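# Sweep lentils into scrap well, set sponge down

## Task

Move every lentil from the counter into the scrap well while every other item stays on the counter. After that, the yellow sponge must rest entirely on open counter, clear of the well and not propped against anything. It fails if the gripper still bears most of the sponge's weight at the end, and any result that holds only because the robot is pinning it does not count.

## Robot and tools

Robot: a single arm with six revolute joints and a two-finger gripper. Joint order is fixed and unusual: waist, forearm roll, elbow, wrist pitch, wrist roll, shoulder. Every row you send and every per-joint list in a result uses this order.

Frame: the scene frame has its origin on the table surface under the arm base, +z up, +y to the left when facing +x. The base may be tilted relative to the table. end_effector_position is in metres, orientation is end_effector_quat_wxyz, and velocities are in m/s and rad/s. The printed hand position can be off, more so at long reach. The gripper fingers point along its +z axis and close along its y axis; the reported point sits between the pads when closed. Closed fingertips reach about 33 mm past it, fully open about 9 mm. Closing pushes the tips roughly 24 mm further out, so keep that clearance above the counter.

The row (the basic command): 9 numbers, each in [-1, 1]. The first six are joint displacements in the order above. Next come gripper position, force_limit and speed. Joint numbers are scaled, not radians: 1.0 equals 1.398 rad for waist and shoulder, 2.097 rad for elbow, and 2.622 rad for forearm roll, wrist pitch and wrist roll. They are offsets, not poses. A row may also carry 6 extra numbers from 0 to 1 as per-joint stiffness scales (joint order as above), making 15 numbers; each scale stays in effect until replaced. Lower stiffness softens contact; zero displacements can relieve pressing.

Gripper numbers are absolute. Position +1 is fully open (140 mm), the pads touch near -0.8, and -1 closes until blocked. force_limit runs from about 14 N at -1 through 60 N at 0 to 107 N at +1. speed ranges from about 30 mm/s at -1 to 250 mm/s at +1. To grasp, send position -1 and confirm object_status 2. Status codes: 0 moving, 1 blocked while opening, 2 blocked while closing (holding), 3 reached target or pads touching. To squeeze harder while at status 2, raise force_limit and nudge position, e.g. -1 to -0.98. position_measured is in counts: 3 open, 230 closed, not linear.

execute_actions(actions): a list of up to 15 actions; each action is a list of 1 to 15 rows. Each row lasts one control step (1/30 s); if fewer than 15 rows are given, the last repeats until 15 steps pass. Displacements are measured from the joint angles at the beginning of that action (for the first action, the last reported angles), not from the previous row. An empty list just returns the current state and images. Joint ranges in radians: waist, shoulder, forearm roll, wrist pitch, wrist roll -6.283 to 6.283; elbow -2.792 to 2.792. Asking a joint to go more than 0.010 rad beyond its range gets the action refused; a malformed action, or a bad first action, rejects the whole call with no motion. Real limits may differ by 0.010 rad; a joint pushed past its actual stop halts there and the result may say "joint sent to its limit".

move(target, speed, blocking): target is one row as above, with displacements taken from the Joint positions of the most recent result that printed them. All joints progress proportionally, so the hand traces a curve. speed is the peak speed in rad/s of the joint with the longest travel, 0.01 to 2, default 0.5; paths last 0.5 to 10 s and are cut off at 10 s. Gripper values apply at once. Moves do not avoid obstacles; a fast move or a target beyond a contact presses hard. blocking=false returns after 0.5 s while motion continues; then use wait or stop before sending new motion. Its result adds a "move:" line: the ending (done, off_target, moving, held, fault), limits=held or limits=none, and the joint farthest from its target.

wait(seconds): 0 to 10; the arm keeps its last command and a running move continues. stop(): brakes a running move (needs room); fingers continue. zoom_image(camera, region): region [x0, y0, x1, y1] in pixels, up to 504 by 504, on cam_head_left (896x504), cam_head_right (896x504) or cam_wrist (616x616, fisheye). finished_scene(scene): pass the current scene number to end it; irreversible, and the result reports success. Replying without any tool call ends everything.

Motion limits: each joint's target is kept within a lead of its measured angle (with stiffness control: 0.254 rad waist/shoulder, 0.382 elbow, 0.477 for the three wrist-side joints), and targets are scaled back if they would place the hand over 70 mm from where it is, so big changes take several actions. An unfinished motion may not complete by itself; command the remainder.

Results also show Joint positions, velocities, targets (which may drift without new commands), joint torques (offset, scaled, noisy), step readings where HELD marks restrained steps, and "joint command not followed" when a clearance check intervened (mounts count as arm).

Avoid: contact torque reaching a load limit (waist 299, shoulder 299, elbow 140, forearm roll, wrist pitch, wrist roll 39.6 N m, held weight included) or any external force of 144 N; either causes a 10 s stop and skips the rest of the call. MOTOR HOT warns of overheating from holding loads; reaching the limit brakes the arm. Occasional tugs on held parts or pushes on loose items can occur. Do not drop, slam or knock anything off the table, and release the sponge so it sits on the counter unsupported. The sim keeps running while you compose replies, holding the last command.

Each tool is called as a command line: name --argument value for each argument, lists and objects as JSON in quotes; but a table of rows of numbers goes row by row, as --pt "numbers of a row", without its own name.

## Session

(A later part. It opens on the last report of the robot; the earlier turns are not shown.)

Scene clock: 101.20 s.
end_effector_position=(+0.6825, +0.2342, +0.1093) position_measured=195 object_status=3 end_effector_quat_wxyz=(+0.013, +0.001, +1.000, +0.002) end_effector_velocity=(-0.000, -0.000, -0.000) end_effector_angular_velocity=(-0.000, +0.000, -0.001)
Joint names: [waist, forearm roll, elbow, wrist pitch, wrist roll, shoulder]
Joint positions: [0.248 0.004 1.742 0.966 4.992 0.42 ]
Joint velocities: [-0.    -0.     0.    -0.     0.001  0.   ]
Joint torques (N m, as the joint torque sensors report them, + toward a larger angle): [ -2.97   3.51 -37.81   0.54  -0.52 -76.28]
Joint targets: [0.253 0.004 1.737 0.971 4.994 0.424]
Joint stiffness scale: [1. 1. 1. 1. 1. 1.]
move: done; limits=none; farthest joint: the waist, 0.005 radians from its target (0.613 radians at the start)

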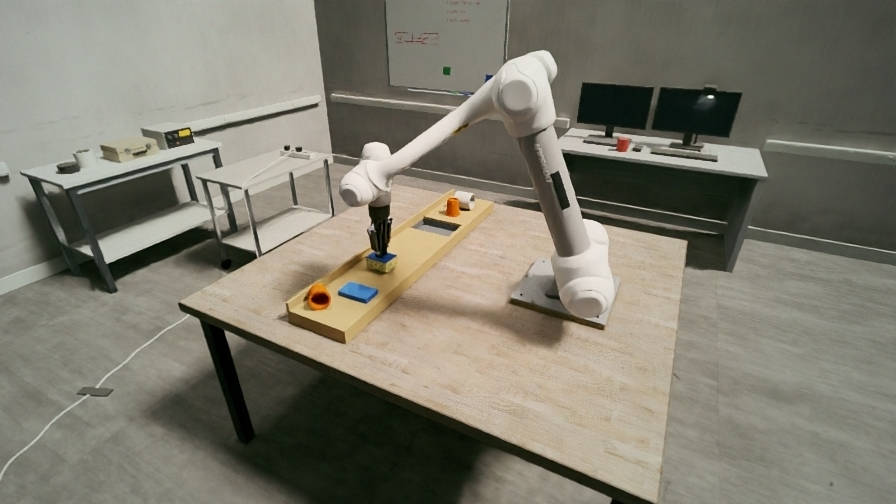

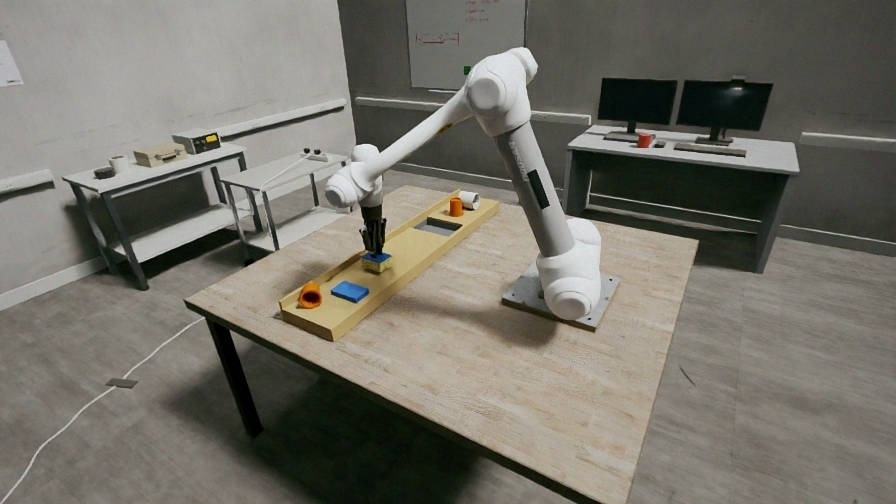

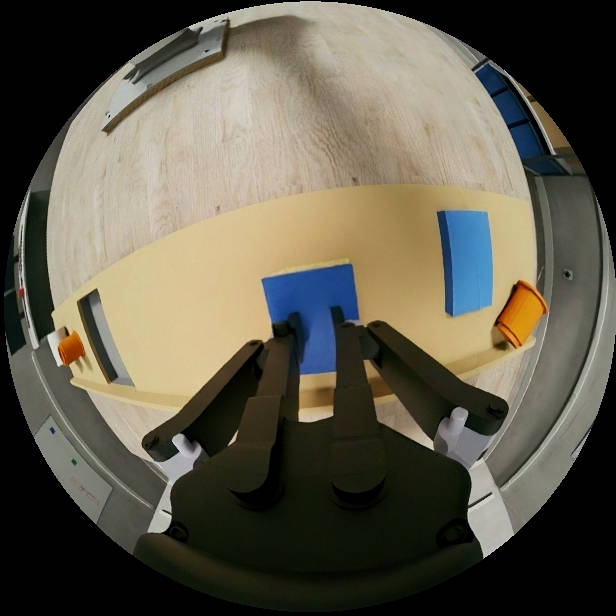

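execute_actions --actions '[[[0,0,0,-0.011,0,0.0245,-0.52,-1,-0.6]]]'

move --target '[-0.41,0,0.018,-0.004,-0.2185,-0.017,-0.52,-1,-0.6]' --speed 0.18

execute_actions --actions '[[[0,0,0,0.02,0,-0.04,-0.52,-1,-0.6]]]'

Scene clock: 104.70 s.
end_effector_position=(+0.6883, +0.2357, +0.0881) position_measured=195 object_status=3 end_effector_quat_wxyz=(+0.010, +0.001, +1.000, +0.001) end_effector_velocity=(+0.000, -0.000, -0.000) end_effector_angular_velocity=(+0.000, -0.000, -0.001)
Joint names: [waist, forearm roll, elbow, wrist pitch, wrist roll, shoulder]
Joint positions: [0.248 0.004 1.741 0.943 4.992 0.45 ]
Joint velocities: [-0.  0.  0. -0.  0.  0.]
Joint torques (N m, as the joint torque sensors report them, + toward a larger angle): [ -2.77   3.51 -33.11   0.09  -0.28 -73.49]
Joint targets: [0.248 0.004 1.742 0.937 4.992 0.455]
Joint stiffness scale: [1. 1. 1. 1. 1. 1.]
Step readings (joint positions):
0: [0.248 0.004 1.742 0.966 4.992 0.420]
1: [0.248 0.004 1.741 0.961 4.992 0.425]
2: [0.248 0.004 1.741 0.954 4.992 0.433]
4: [0.248 0.004 1.741 0.947 4.992 0.445]
8: [0.248 0.004 1.741 0.943 4.992 0.450]
15: Joint positions above

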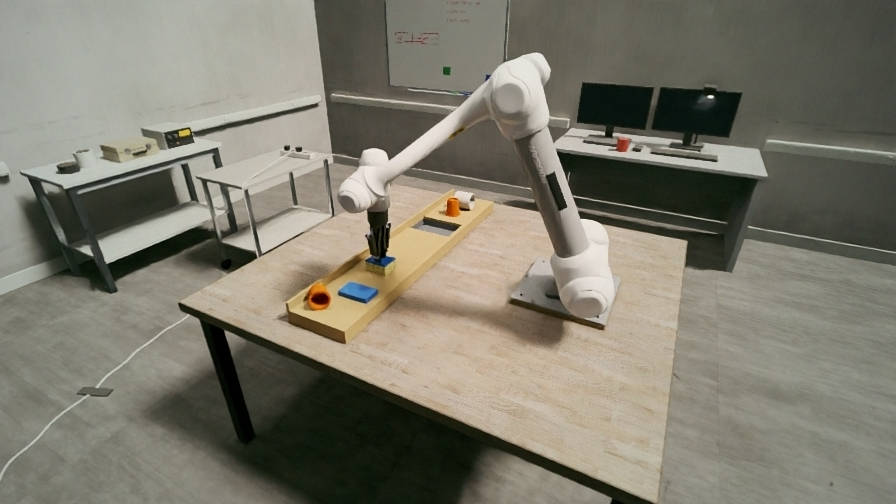

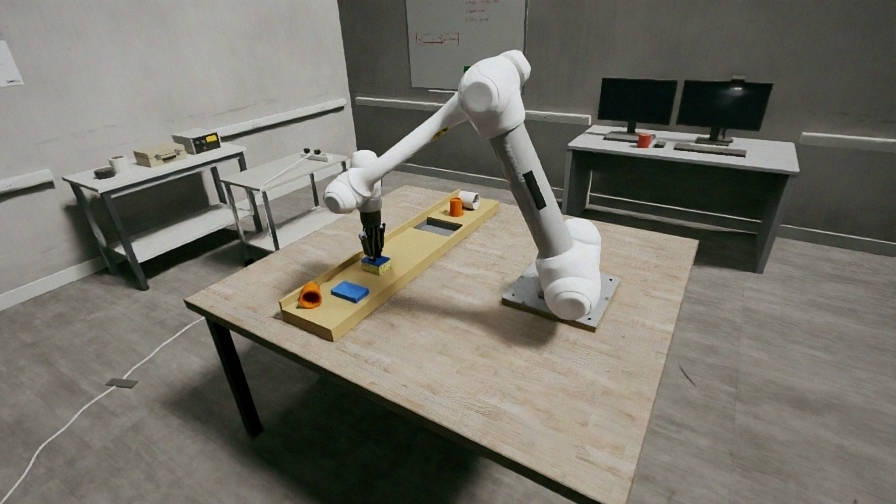

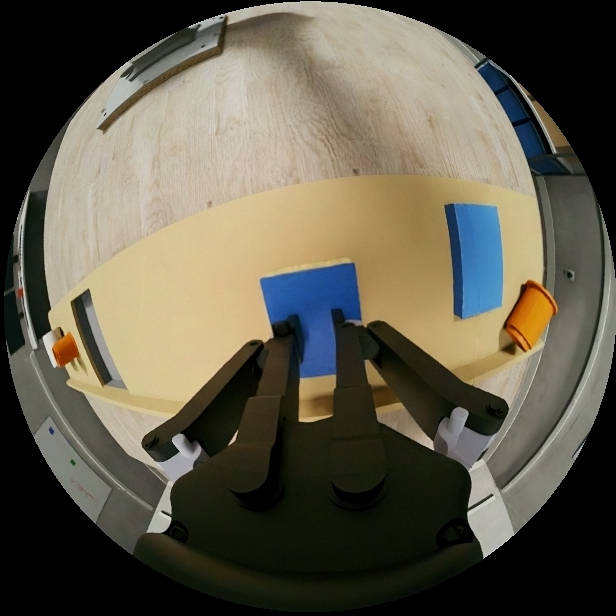

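Scene clock: 108.27 s.
end_effector_position=(+0.6892, -0.1669, +0.0890) position_measured=195 object_status=3 end_effector_quat_wxyz=(+0.007, -0.000, +1.000, -0.000) end_effector_velocity=(-0.001, -0.000, -0.000) end_effector_angular_velocity=(+0.000, +0.001, +0.001)
Joint names: [waist, forearm roll, elbow, wrist pitch, wrist roll, shoulder]
Joint positions: [-0.32   0.004  1.774  0.937  4.422  0.43 ]
Joint velocities: [-0.001  0.     0.     0.    -0.002  0.   ]
Joint torques (N m, as the joint torque sensors report them, + toward a larger angle): [ -3.85   3.66 -36.37   0.41  -0.34 -77.65]
Joint targets: [-0.325 0.004 1.779 0.932 4.419 0.427]
Joint stiffness scale: [1. 1. 1. 1. 1. 1.]
move: done; limits=none; farthest joint: the waist, 0.005 radians from its target (0.573 radians at the start)

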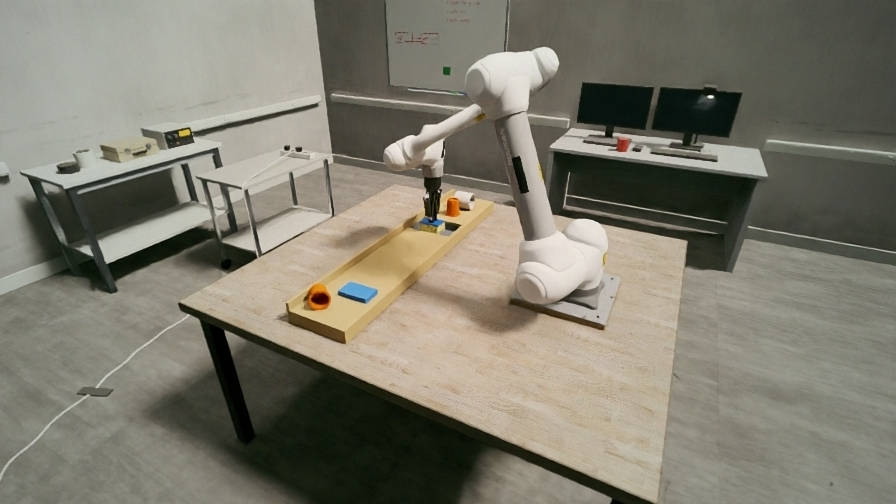

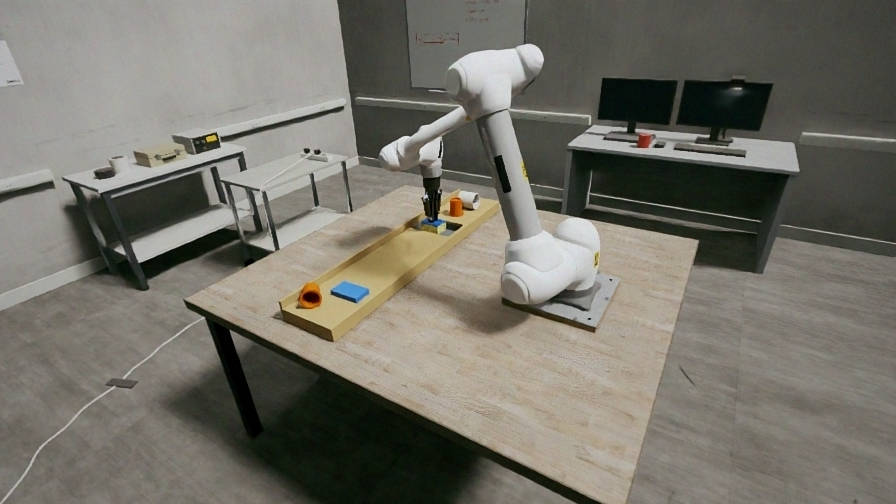

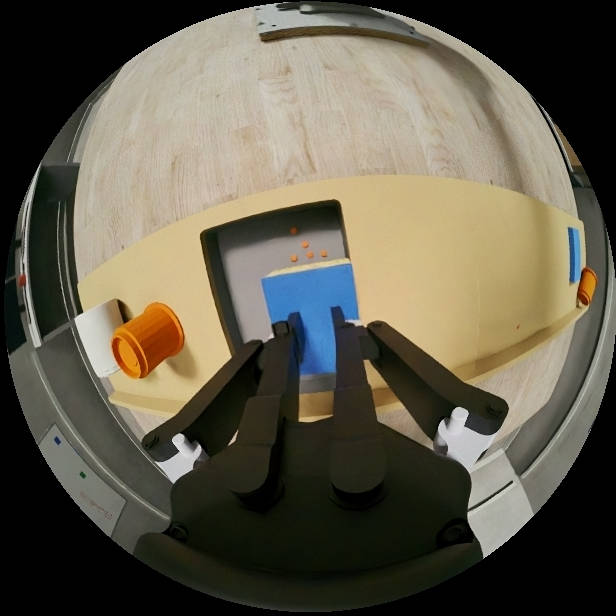

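Scene clock: 108.77 s.
end_effector_position=(+0.6769, -0.1633, +0.1253) position_measured=195 object_status=3 end_effector_quat_wxyz=(+0.009, -0.000, +1.000, -0.001) end_effector_velocity=(-0.000, -0.000, +0.000) end_effector_angular_velocity=(-0.001, +0.000, +0.000)
Joint names: [waist, forearm roll, elbow, wrist pitch, wrist roll, shoulder]
Joint positions: [-0.32   0.004  1.776  0.985  4.422  0.377]
Joint velocities: [-0.    -0.001 -0.     0.001  0.    -0.001]
Joint torques (N m, as the joint torque sensors report them, + toward a larger angle): [ -1.3    3.69 -37.23   0.5   -0.61 -73.94]
Joint targets: [-0.320 0.004 1.774 0.989 4.422 0.374]
Joint stiffness scale: [1. 1. 1. 1. 1. 1.]
Step readings (joint positions):
0: [-0.320 0.004 1.774 0.937 4.422 0.430]
1: [-0.320 0.004 1.775 0.947 4.422 0.423]
2: [-0.320 0.004 1.776 0.961 4.422 0.408]
4: [-0.320 0.004 1.776 0.975 4.422 0.388]
8: [-0.320 0.004 1.776 0.983 4.422 0.378]
15: Joint positions above

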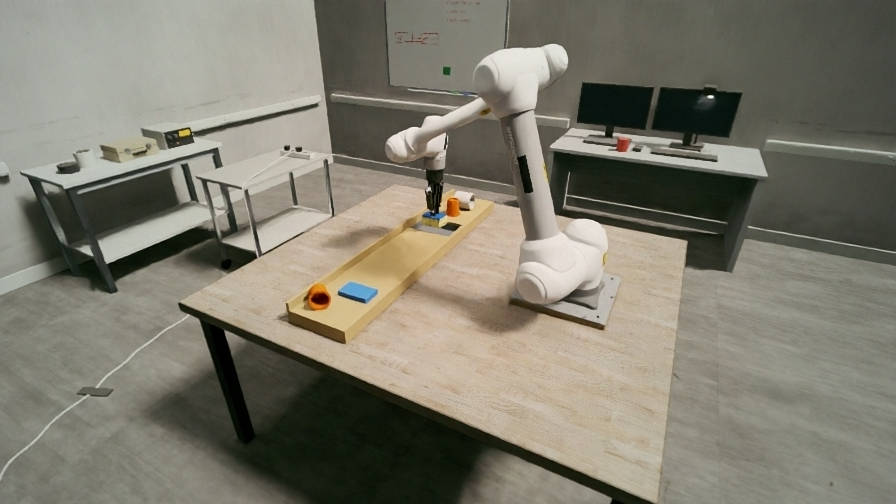

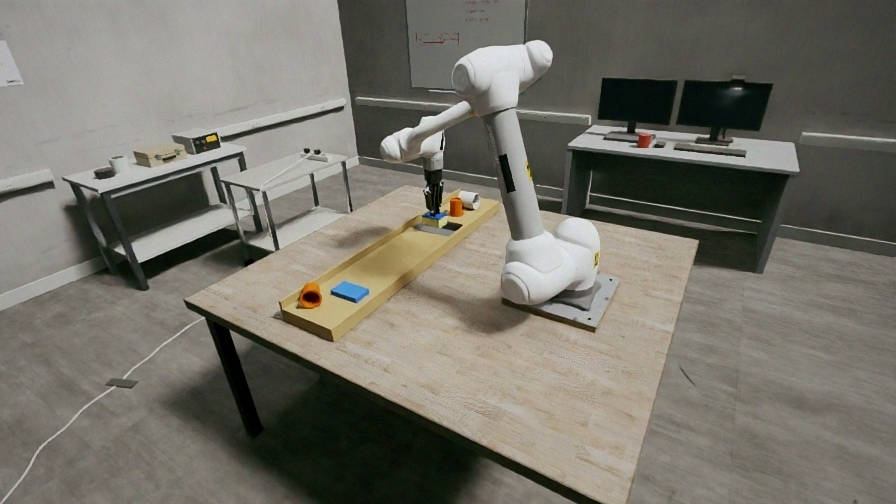

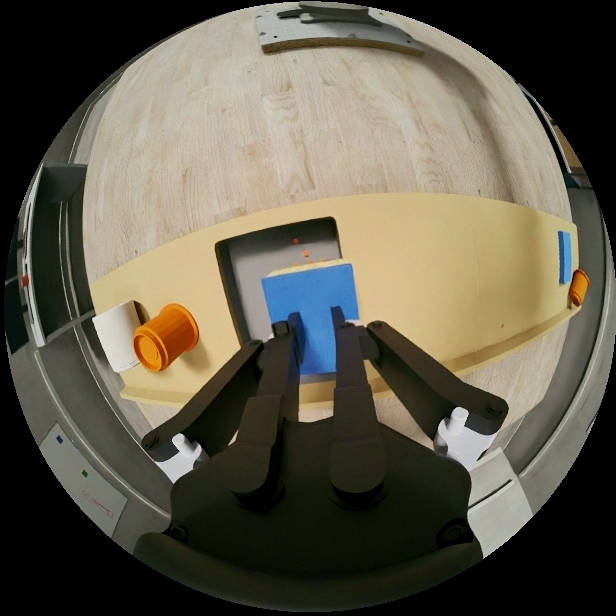

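move --target '[0.367,0,-0.046,0.003,0.1955,0.06,-0.52,-1,-0.6]' --speed 0.5

execute_actions --actions '[[[0,0,0,-0.012,0,0.024,-0.52,-1,-0.6]]]'

zoom_image --camera "cam_head_left" --region '[330, 210, 430, 290]'

Scene clock: 118.07 s.
end_effector_position=(+0.7218, +0.1988, +0.1099) position_measured=195 object_status=3 end_effector_quat_wxyz=(+0.012, +0.000, +1.000, +0.001) end_effector_velocity=(-0.000, -0.000, -0.000) end_effector_angular_velocity=(-0.001, +0.001, -0.001)
Joint names: [waist, forearm roll, elbow, wrist pitch, wrist roll, shoulder]
Joint positions: [0.188 0.004 1.683 0.988 4.931 0.458]
Joint velocities: [-0.    -0.001  0.001  0.     0.001 -0.   ]
Joint torques (N m, as the joint torque sensors report them, + toward a larger angle): [ -0.92   3.88 -37.32   0.39  -0.23 -81.17]
Joint targets: [0.193 0.004 1.679 0.992 4.934 0.461]
Joint stiffness scale: [1. 1. 1. 1. 1. 1.]
move: done; limits=none; farthest joint: the waist, 0.005 radians from its target (0.513 radians at the start)

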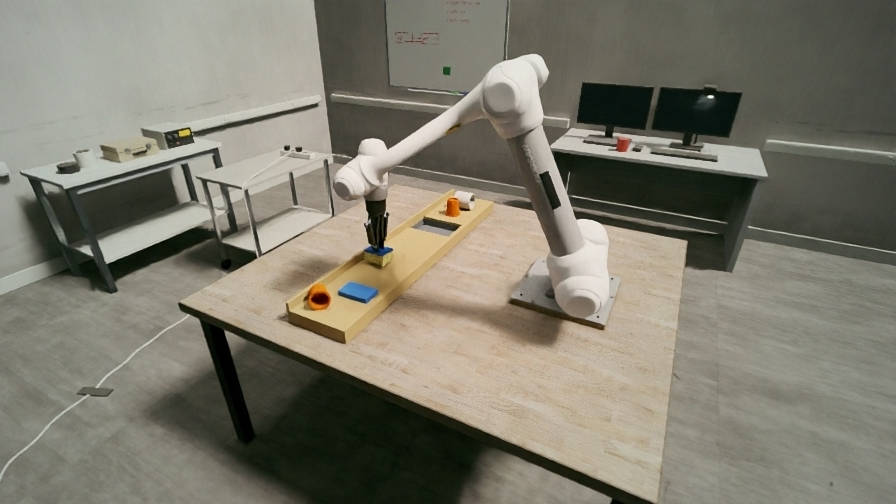

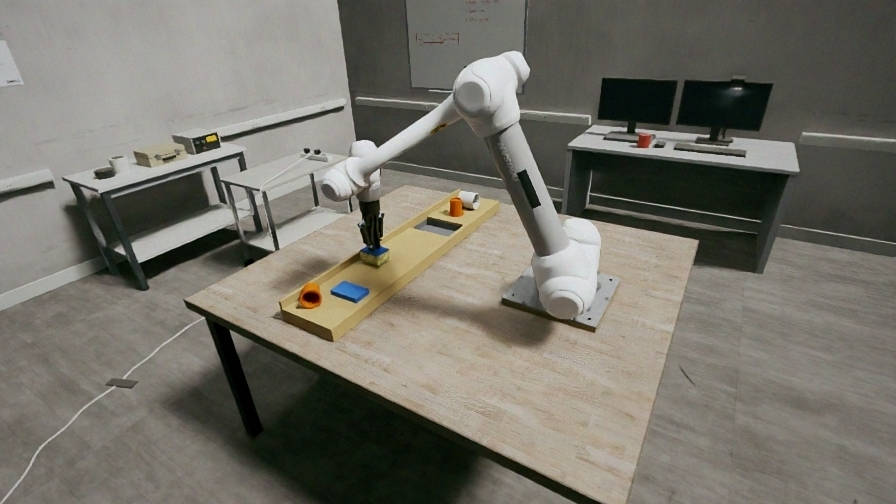

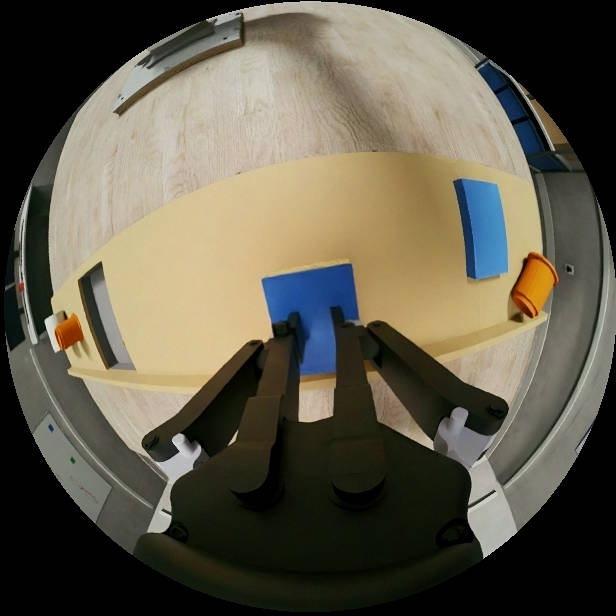

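Scene clock: 118.57 s.
end_effector_position=(+0.7285, +0.2002, +0.0885) position_measured=195 object_status=3 end_effector_quat_wxyz=(+0.011, +0.000, +1.000, +0.001) end_effector_velocity=(-0.001, -0.000, +0.001) end_effector_angular_velocity=(+0.000, -0.000, -0.001)
Joint names: [waist, forearm roll, elbow, wrist pitch, wrist roll, shoulder]
Joint positions: [0.188 0.004 1.682 0.962 4.931 0.487]
Joint velocities: [-0.     0.     0.001  0.001  0.    -0.002]
Joint torques (N m, as the joint torque sensors report them, + toward a larger angle): [ -2.42   3.51 -33.5   -0.23  -0.23 -78.56]
Joint targets: [0.188 0.004 1.683 0.956 4.931 0.491]
Joint stiffness scale: [1. 1. 1. 1. 1. 1.]
Step readings (joint positions):
0: [0.188 0.004 1.683 0.988 4.931 0.458]
1: [0.188 0.004 1.683 0.982 4.931 0.462]
2: [0.188 0.004 1.682 0.975 4.931 0.470]
4: [0.188 0.004 1.682 0.967 4.931 0.482]
8: [0.188 0.004 1.682 0.963 4.931 0.487]
15: Joint positions above

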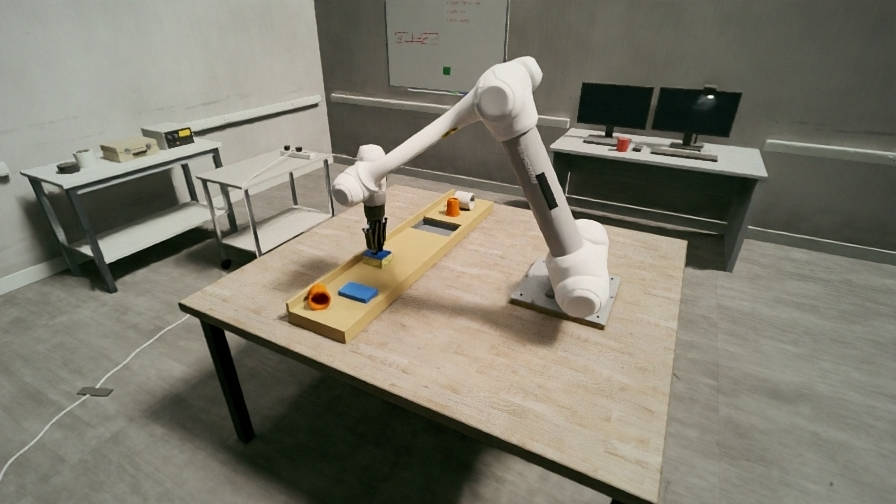

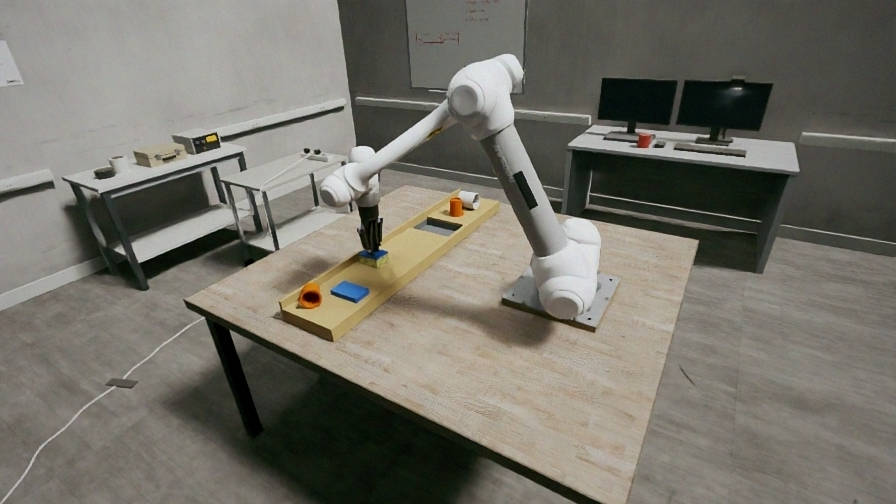

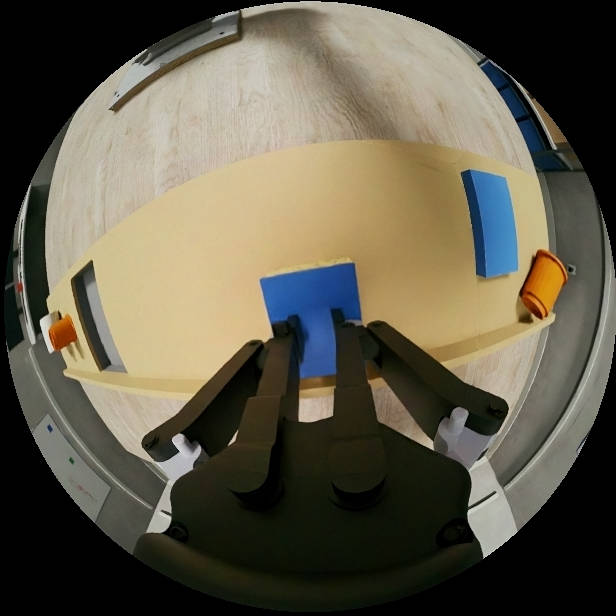

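Region (330, 210, 430, 290) of cam_head_left's 896x504 image, scaled by 5.040, with more detail than that image has; it fills the top 403 rows of this view, and the rest is white.

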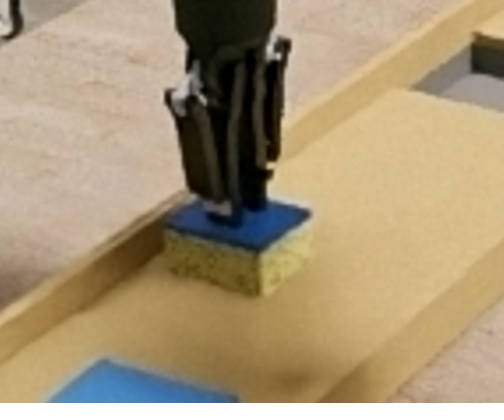

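move --target '[-0.196,0,0.0305,-0.009,-0.103,-0.025,-0.52,-1,-0.6]' --speed 0.15

move --target '[-0.163,0,-0.014,0.004,-0.086,0.016,-0.52,-1,-0.6]' --speed 0.15

zoom_image --camera "cam_wrist" --region '[330, 150, 610, 400]'

Scene clock: 123.53 s.
end_effector_position=(+0.7276, +0.0012, +0.0871) position_measured=195 object_status=3 end_effector_quat_wxyz=(+0.009, +0.001, +1.000, -0.000) end_effector_velocity=(+0.000, -0.000, +0.001) end_effector_angular_velocity=(-0.001, -0.002, +0.002)
Joint names: [waist, forearm roll, elbow, wrist pitch, wrist roll, shoulder]
Joint positions: [-0.08   0.004  1.74   0.942  4.664  0.454]
Joint velocities: [-0.    -0.001  0.    -0.001 -0.001 -0.001]
Joint torques (N m, as the joint torque sensors report them, + toward a larger angle): [ -6.89   1.42 -31.41   0.77  -0.43 -71.89]
Joint targets: [-0.086 0.004 1.746 0.938 4.661 0.452]
Joint stiffness scale: [1. 1. 1. 1. 1. 1.]
move: done; limits=none; farthest joint: the waist, 0.006 radians from its target (0.274 radians at the start)

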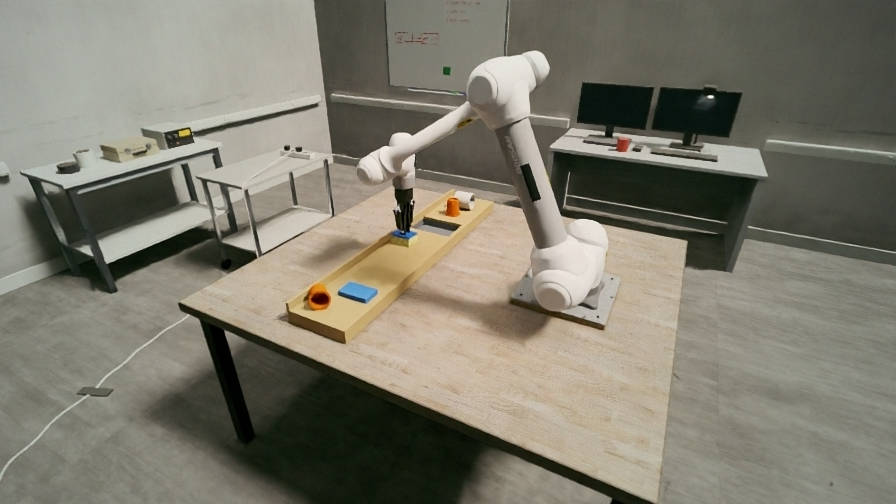

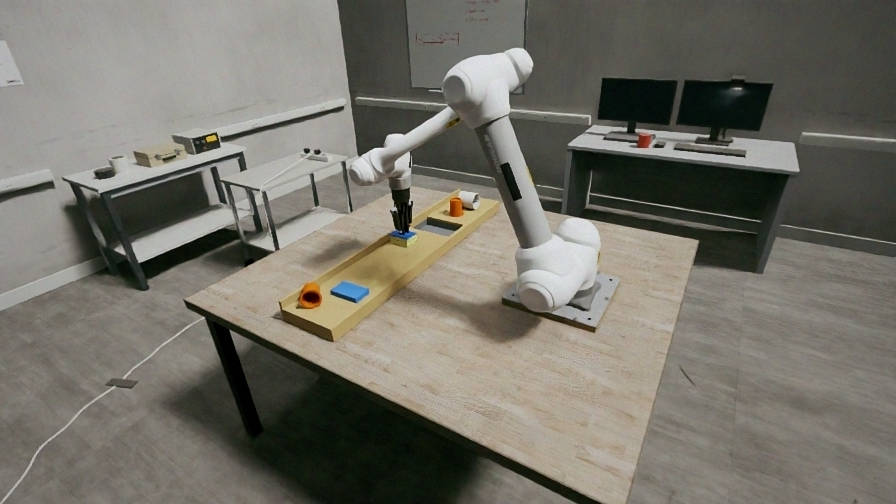

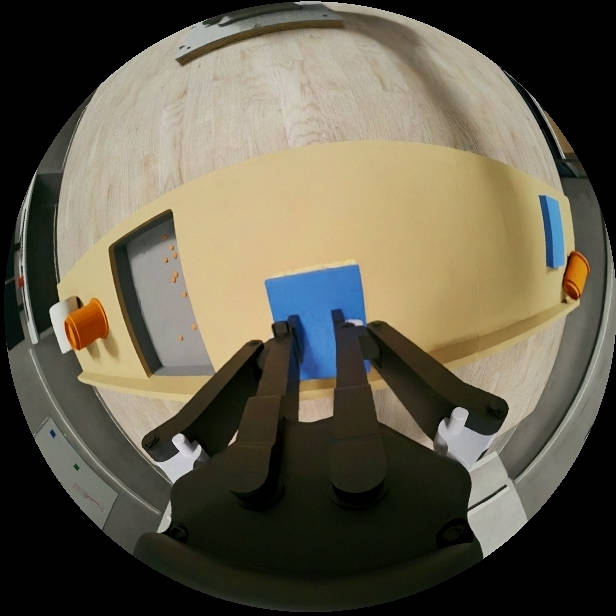

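Scene clock: 125.43 s.
end_effector_position=(+0.7223, -0.1632, +0.0856) position_measured=195 object_status=3 end_effector_quat_wxyz=(+0.010, +0.001, +1.000, -0.001) end_effector_velocity=(-0.000, +0.000, -0.001) end_effector_angular_velocity=(+0.001, +0.001, +0.001)
Joint names: [waist, forearm roll, elbow, wrist pitch, wrist roll, shoulder]
Joint positions: [-0.302  0.004  1.715  0.948  4.441  0.473]
Joint velocities: [ 0.     0.     0.001 -0.    -0.001  0.   ]
Joint torques (N m, as the joint torque sensors report them, + toward a larger angle): [ -2.32   4.02 -36.68   0.47  -0.24 -81.17]
Joint targets: [-0.307 0.004 1.711 0.953 4.439 0.476]
Joint stiffness scale: [1. 1. 1. 1. 1. 1.]
move: done; limits=none; farthest joint: the waist, 0.005 radians from its target (0.228 radians at the start)

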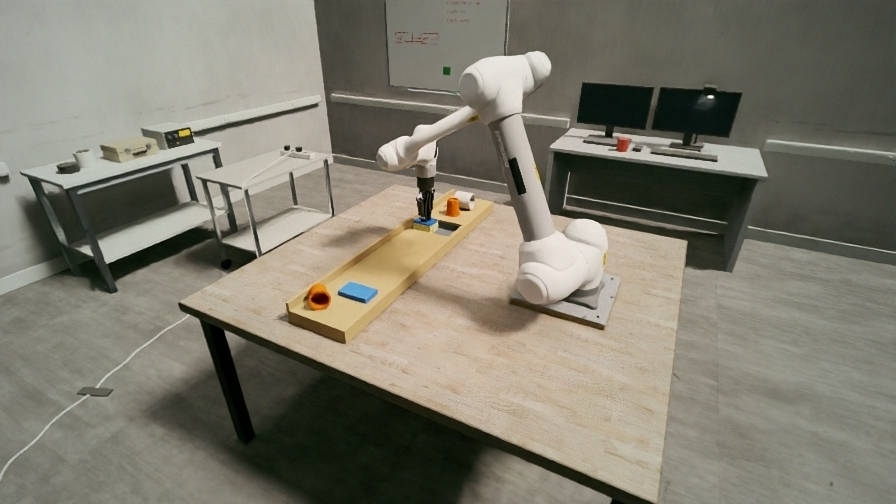

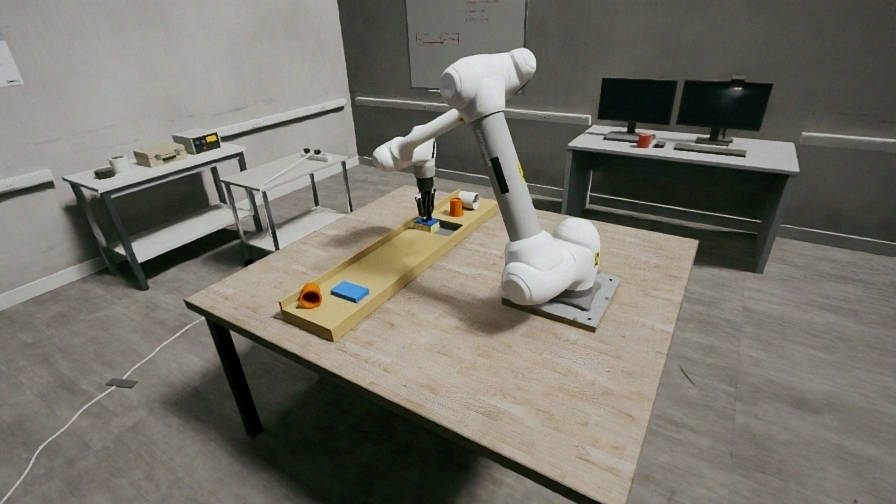

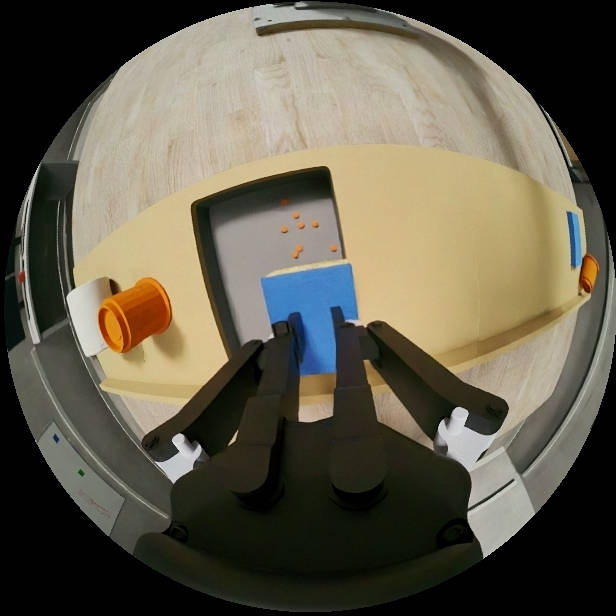

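Region (330, 150, 610, 400) of cam_wrist's 616x616 image, scaled by 1.800, with more detail than that image has; it fills the top 450 rows of this view, and the rest is white.

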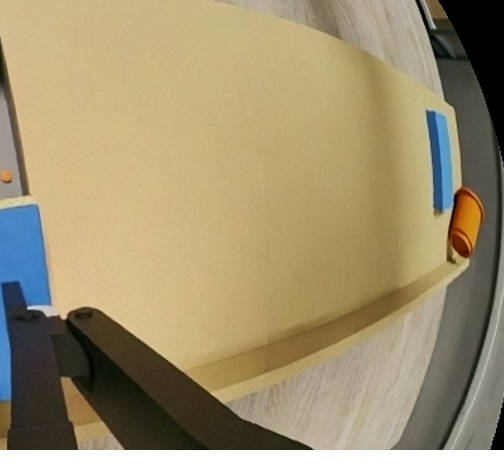

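execute_actions --actions '[[[0,0,0,0.02,0,-0.04,-0.52,-1,-0.6]],[[0.15,0,0.028,-0.01,0.08,-0.025,-0.52,-1,-0.6]],[[0.15,0,0.028,-0.01,0.08,-0.022,-0.52,-1,-0.6]]]'

Scene clock: 129.13 s.
end_effector_position=(+0.6633, +0.1297, +0.1121) position_measured=195 object_status=3 end_effector_quat_wxyz=(+0.007, +0.002, +1.000, -0.000) end_effector_velocity=(+0.001, +0.001, +0.001) end_effector_angular_velocity=(+0.001, -0.003, -0.009)
Joint names: [waist, forearm roll, elbow, wrist pitch, wrist roll, shoulder]
Joint positions: [0.108 0.004 1.826 0.953 4.854 0.361]
Joint velocities: [ 0.001  0.     0.    -0.002  0.01  -0.001]
Joint torques (N m, as the joint torque sensors report them, + toward a larger angle): [ -3.07   3.53 -36.29   0.4   -0.24 -71.7 ]
Joint targets: [0.112 0.004 1.830 0.948 4.857 0.358]
Joint stiffness scale: [1. 1. 1. 1. 1. 1.]
Step readings (joint positions; steps 1 to 15: 1st action; 16 to 30: 2nd action; 31 to 45: 3rd action):
0: [-0.302 0.004 1.715 0.948 4.441 0.473]
1: [-0.302 0.004 1.716 0.959 4.441 0.465]
2: [-0.302 0.004 1.717 0.972 4.441 0.451]
4: [-0.302 0.004 1.716 0.986 4.441 0.430]
8: [-0.302 0.004 1.716 0.995 4.441 0.420]
15: [-0.302 0.004 1.716 0.996 4.441 0.420]
16: [-0.290 0.004 1.720 0.994 4.461 0.418]
17: [-0.263 0.004 1.728 0.992 4.491 0.415]
19: [-0.207 0.004 1.742 0.987 4.547 0.407]
23: [-0.116 0.004 1.766 0.977 4.629 0.392]
30: [-0.097 0.004 1.771 0.975 4.648 0.388]
31: [-0.085 0.004 1.775 0.972 4.668 0.387]
32: [-0.057 0.004 1.782 0.970 4.699 0.384]
34: [0.001 0.004 1.797 0.965 4.756 0.377]
38: [0.091 0.004 1.821 0.955 4.836 0.364]
45: Joint positions above

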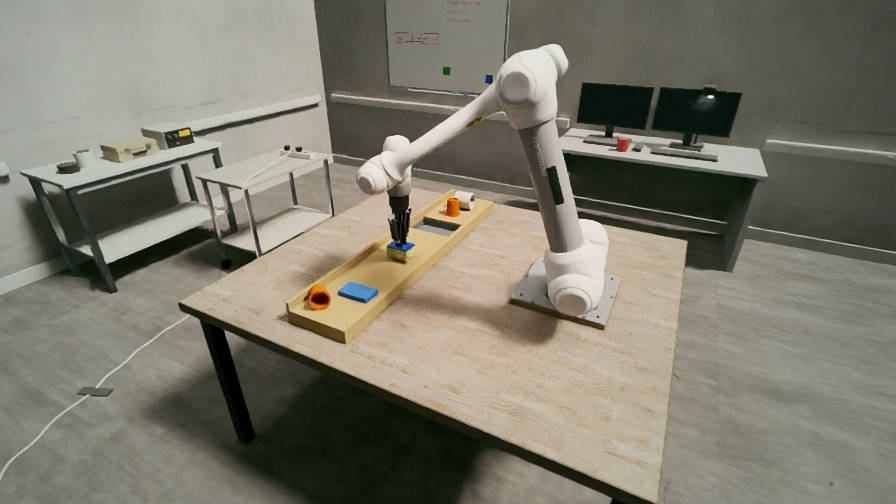

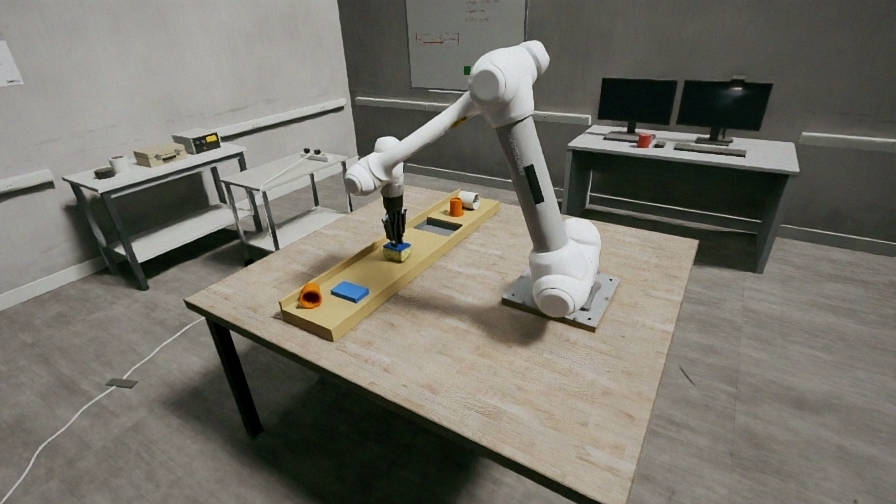

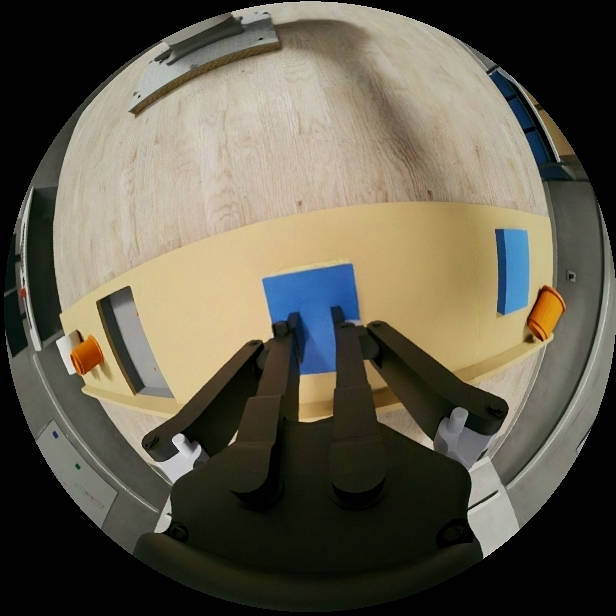

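execute_actions --actions '[[[0,0,0,-0.0135,0,0.026,-0.52,-1,-0.6]],[[0,0,0,0,0,0,0.6,-1,0.3]],[[-0.06,0,0,0.07,0,-0.14,0.6,-1,0.3],[-0.06,0,0,0.07,0,-0.14,0.6,-1,0.3]],[[-0.08,0,0,0.03,0,-0.06,1,-1,0.3]]]'

zoom_image --camera "cam_wrist" --region '[100, 200, 500, 450]'

Scene clock: 134.93 s.
end_effector_position=(+0.5989, +0.0091, +0.2652) position_measured=3 object_status=3 end_effector_quat_wxyz=(+0.017, +0.095, +0.995, +0.001) end_effector_velocity=(-0.000, -0.001, +0.000) end_effector_angular_velocity=(-0.002, +0.001, +0.001)
Joint names: [waist, forearm roll, elbow, wrist pitch, wrist roll, shoulder]
Joint positions: [-0.078  0.004  1.826  1.175  4.855  0.12 ]
Joint velocities: [-0.    -0.002 -0.001  0.002 -0.    -0.   ]
Joint torques (N m, as the joint torque sensors report them, + toward a larger angle): [ -1.77   4.07 -41.43   1.05  -0.09 -51.33]
Joint targets: [-0.083 0.004 1.825 1.180 4.855 0.117]
Joint stiffness scale: [1. 1. 1. 1. 1. 1.]
Step readings (joint positions; steps 1 to 15: 1st action; 16 to 30: 2nd action; 31 to 45: 3rd action; 46 to 60: 4th action):
0: [0.108 0.004 1.826 0.953 4.855 0.361]
1: [0.108 0.004 1.825 0.946 4.855 0.366]
2: [0.108 0.004 1.825 0.938 4.855 0.375]
4: [0.108 0.004 1.825 0.929 4.855 0.388]
8: [0.108 0.004 1.825 0.924 4.855 0.393]
15: [0.108 0.004 1.825 0.923 4.855 0.394]
16: [0.108 0.004 1.825 0.923 4.855 0.394]
17: [0.108 0.004 1.825 0.923 4.855 0.394]
19: [0.108 0.004 1.825 0.923 4.855 0.394]
23: [0.108 0.004 1.825 0.923 4.855 0.394]
30: [0.108 0.004 1.825 0.923 4.855 0.394]
31: [0.102 0.004 1.826 0.941 4.855 0.382]
32: [0.090 0.004 1.828 0.967 4.855 0.357]
34: [0.069 0.004 1.827 1.015 4.855 0.302]
38: [0.036 0.004 1.825 1.085 4.855 0.217]
45: [0.029 0.004 1.825 1.101 4.855 0.201]
46: [0.016 0.004 1.827 1.114 4.855 0.191]
47: [-0.010 0.004 1.827 1.132 4.855 0.172]
49: [-0.051 0.004 1.826 1.157 4.855 0.141]
53: [-0.075 0.004 1.826 1.172 4.855 0.122]
60: Joint positions above

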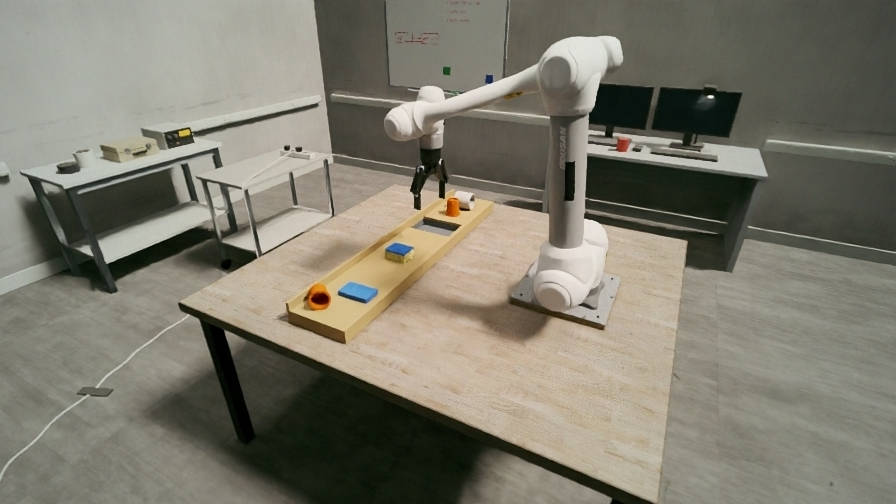

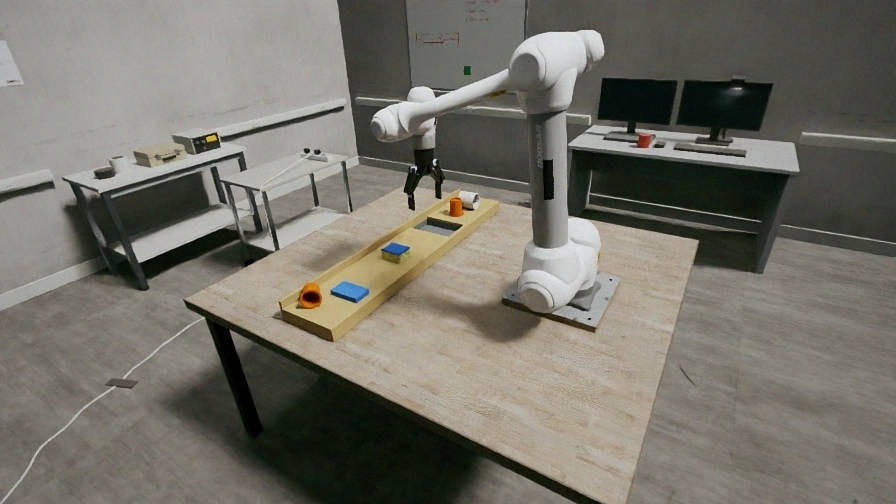

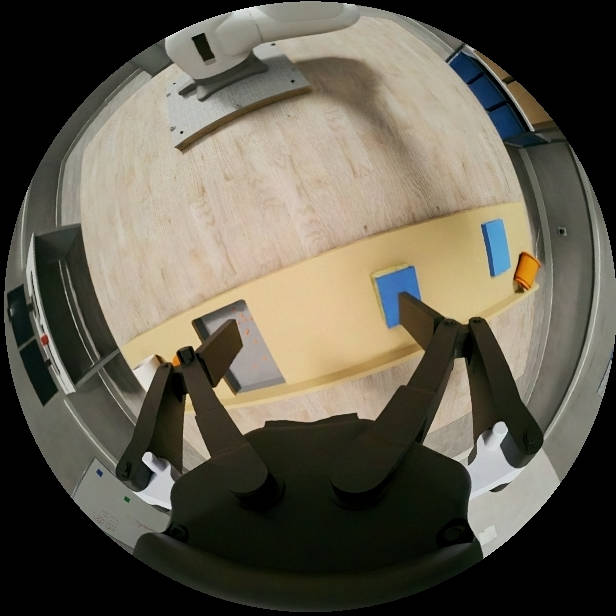

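Region (100, 200, 500, 450) of cam_wrist's 616x616 image, scaled by 1.260, with more detail than that image has; it fills the top 315 rows of this view, and the rest is white.

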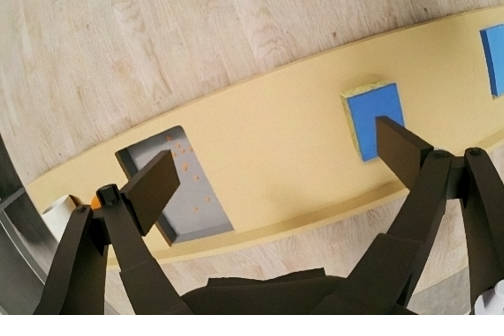

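finished_scene --scene 1

The scene is finished: the task was done.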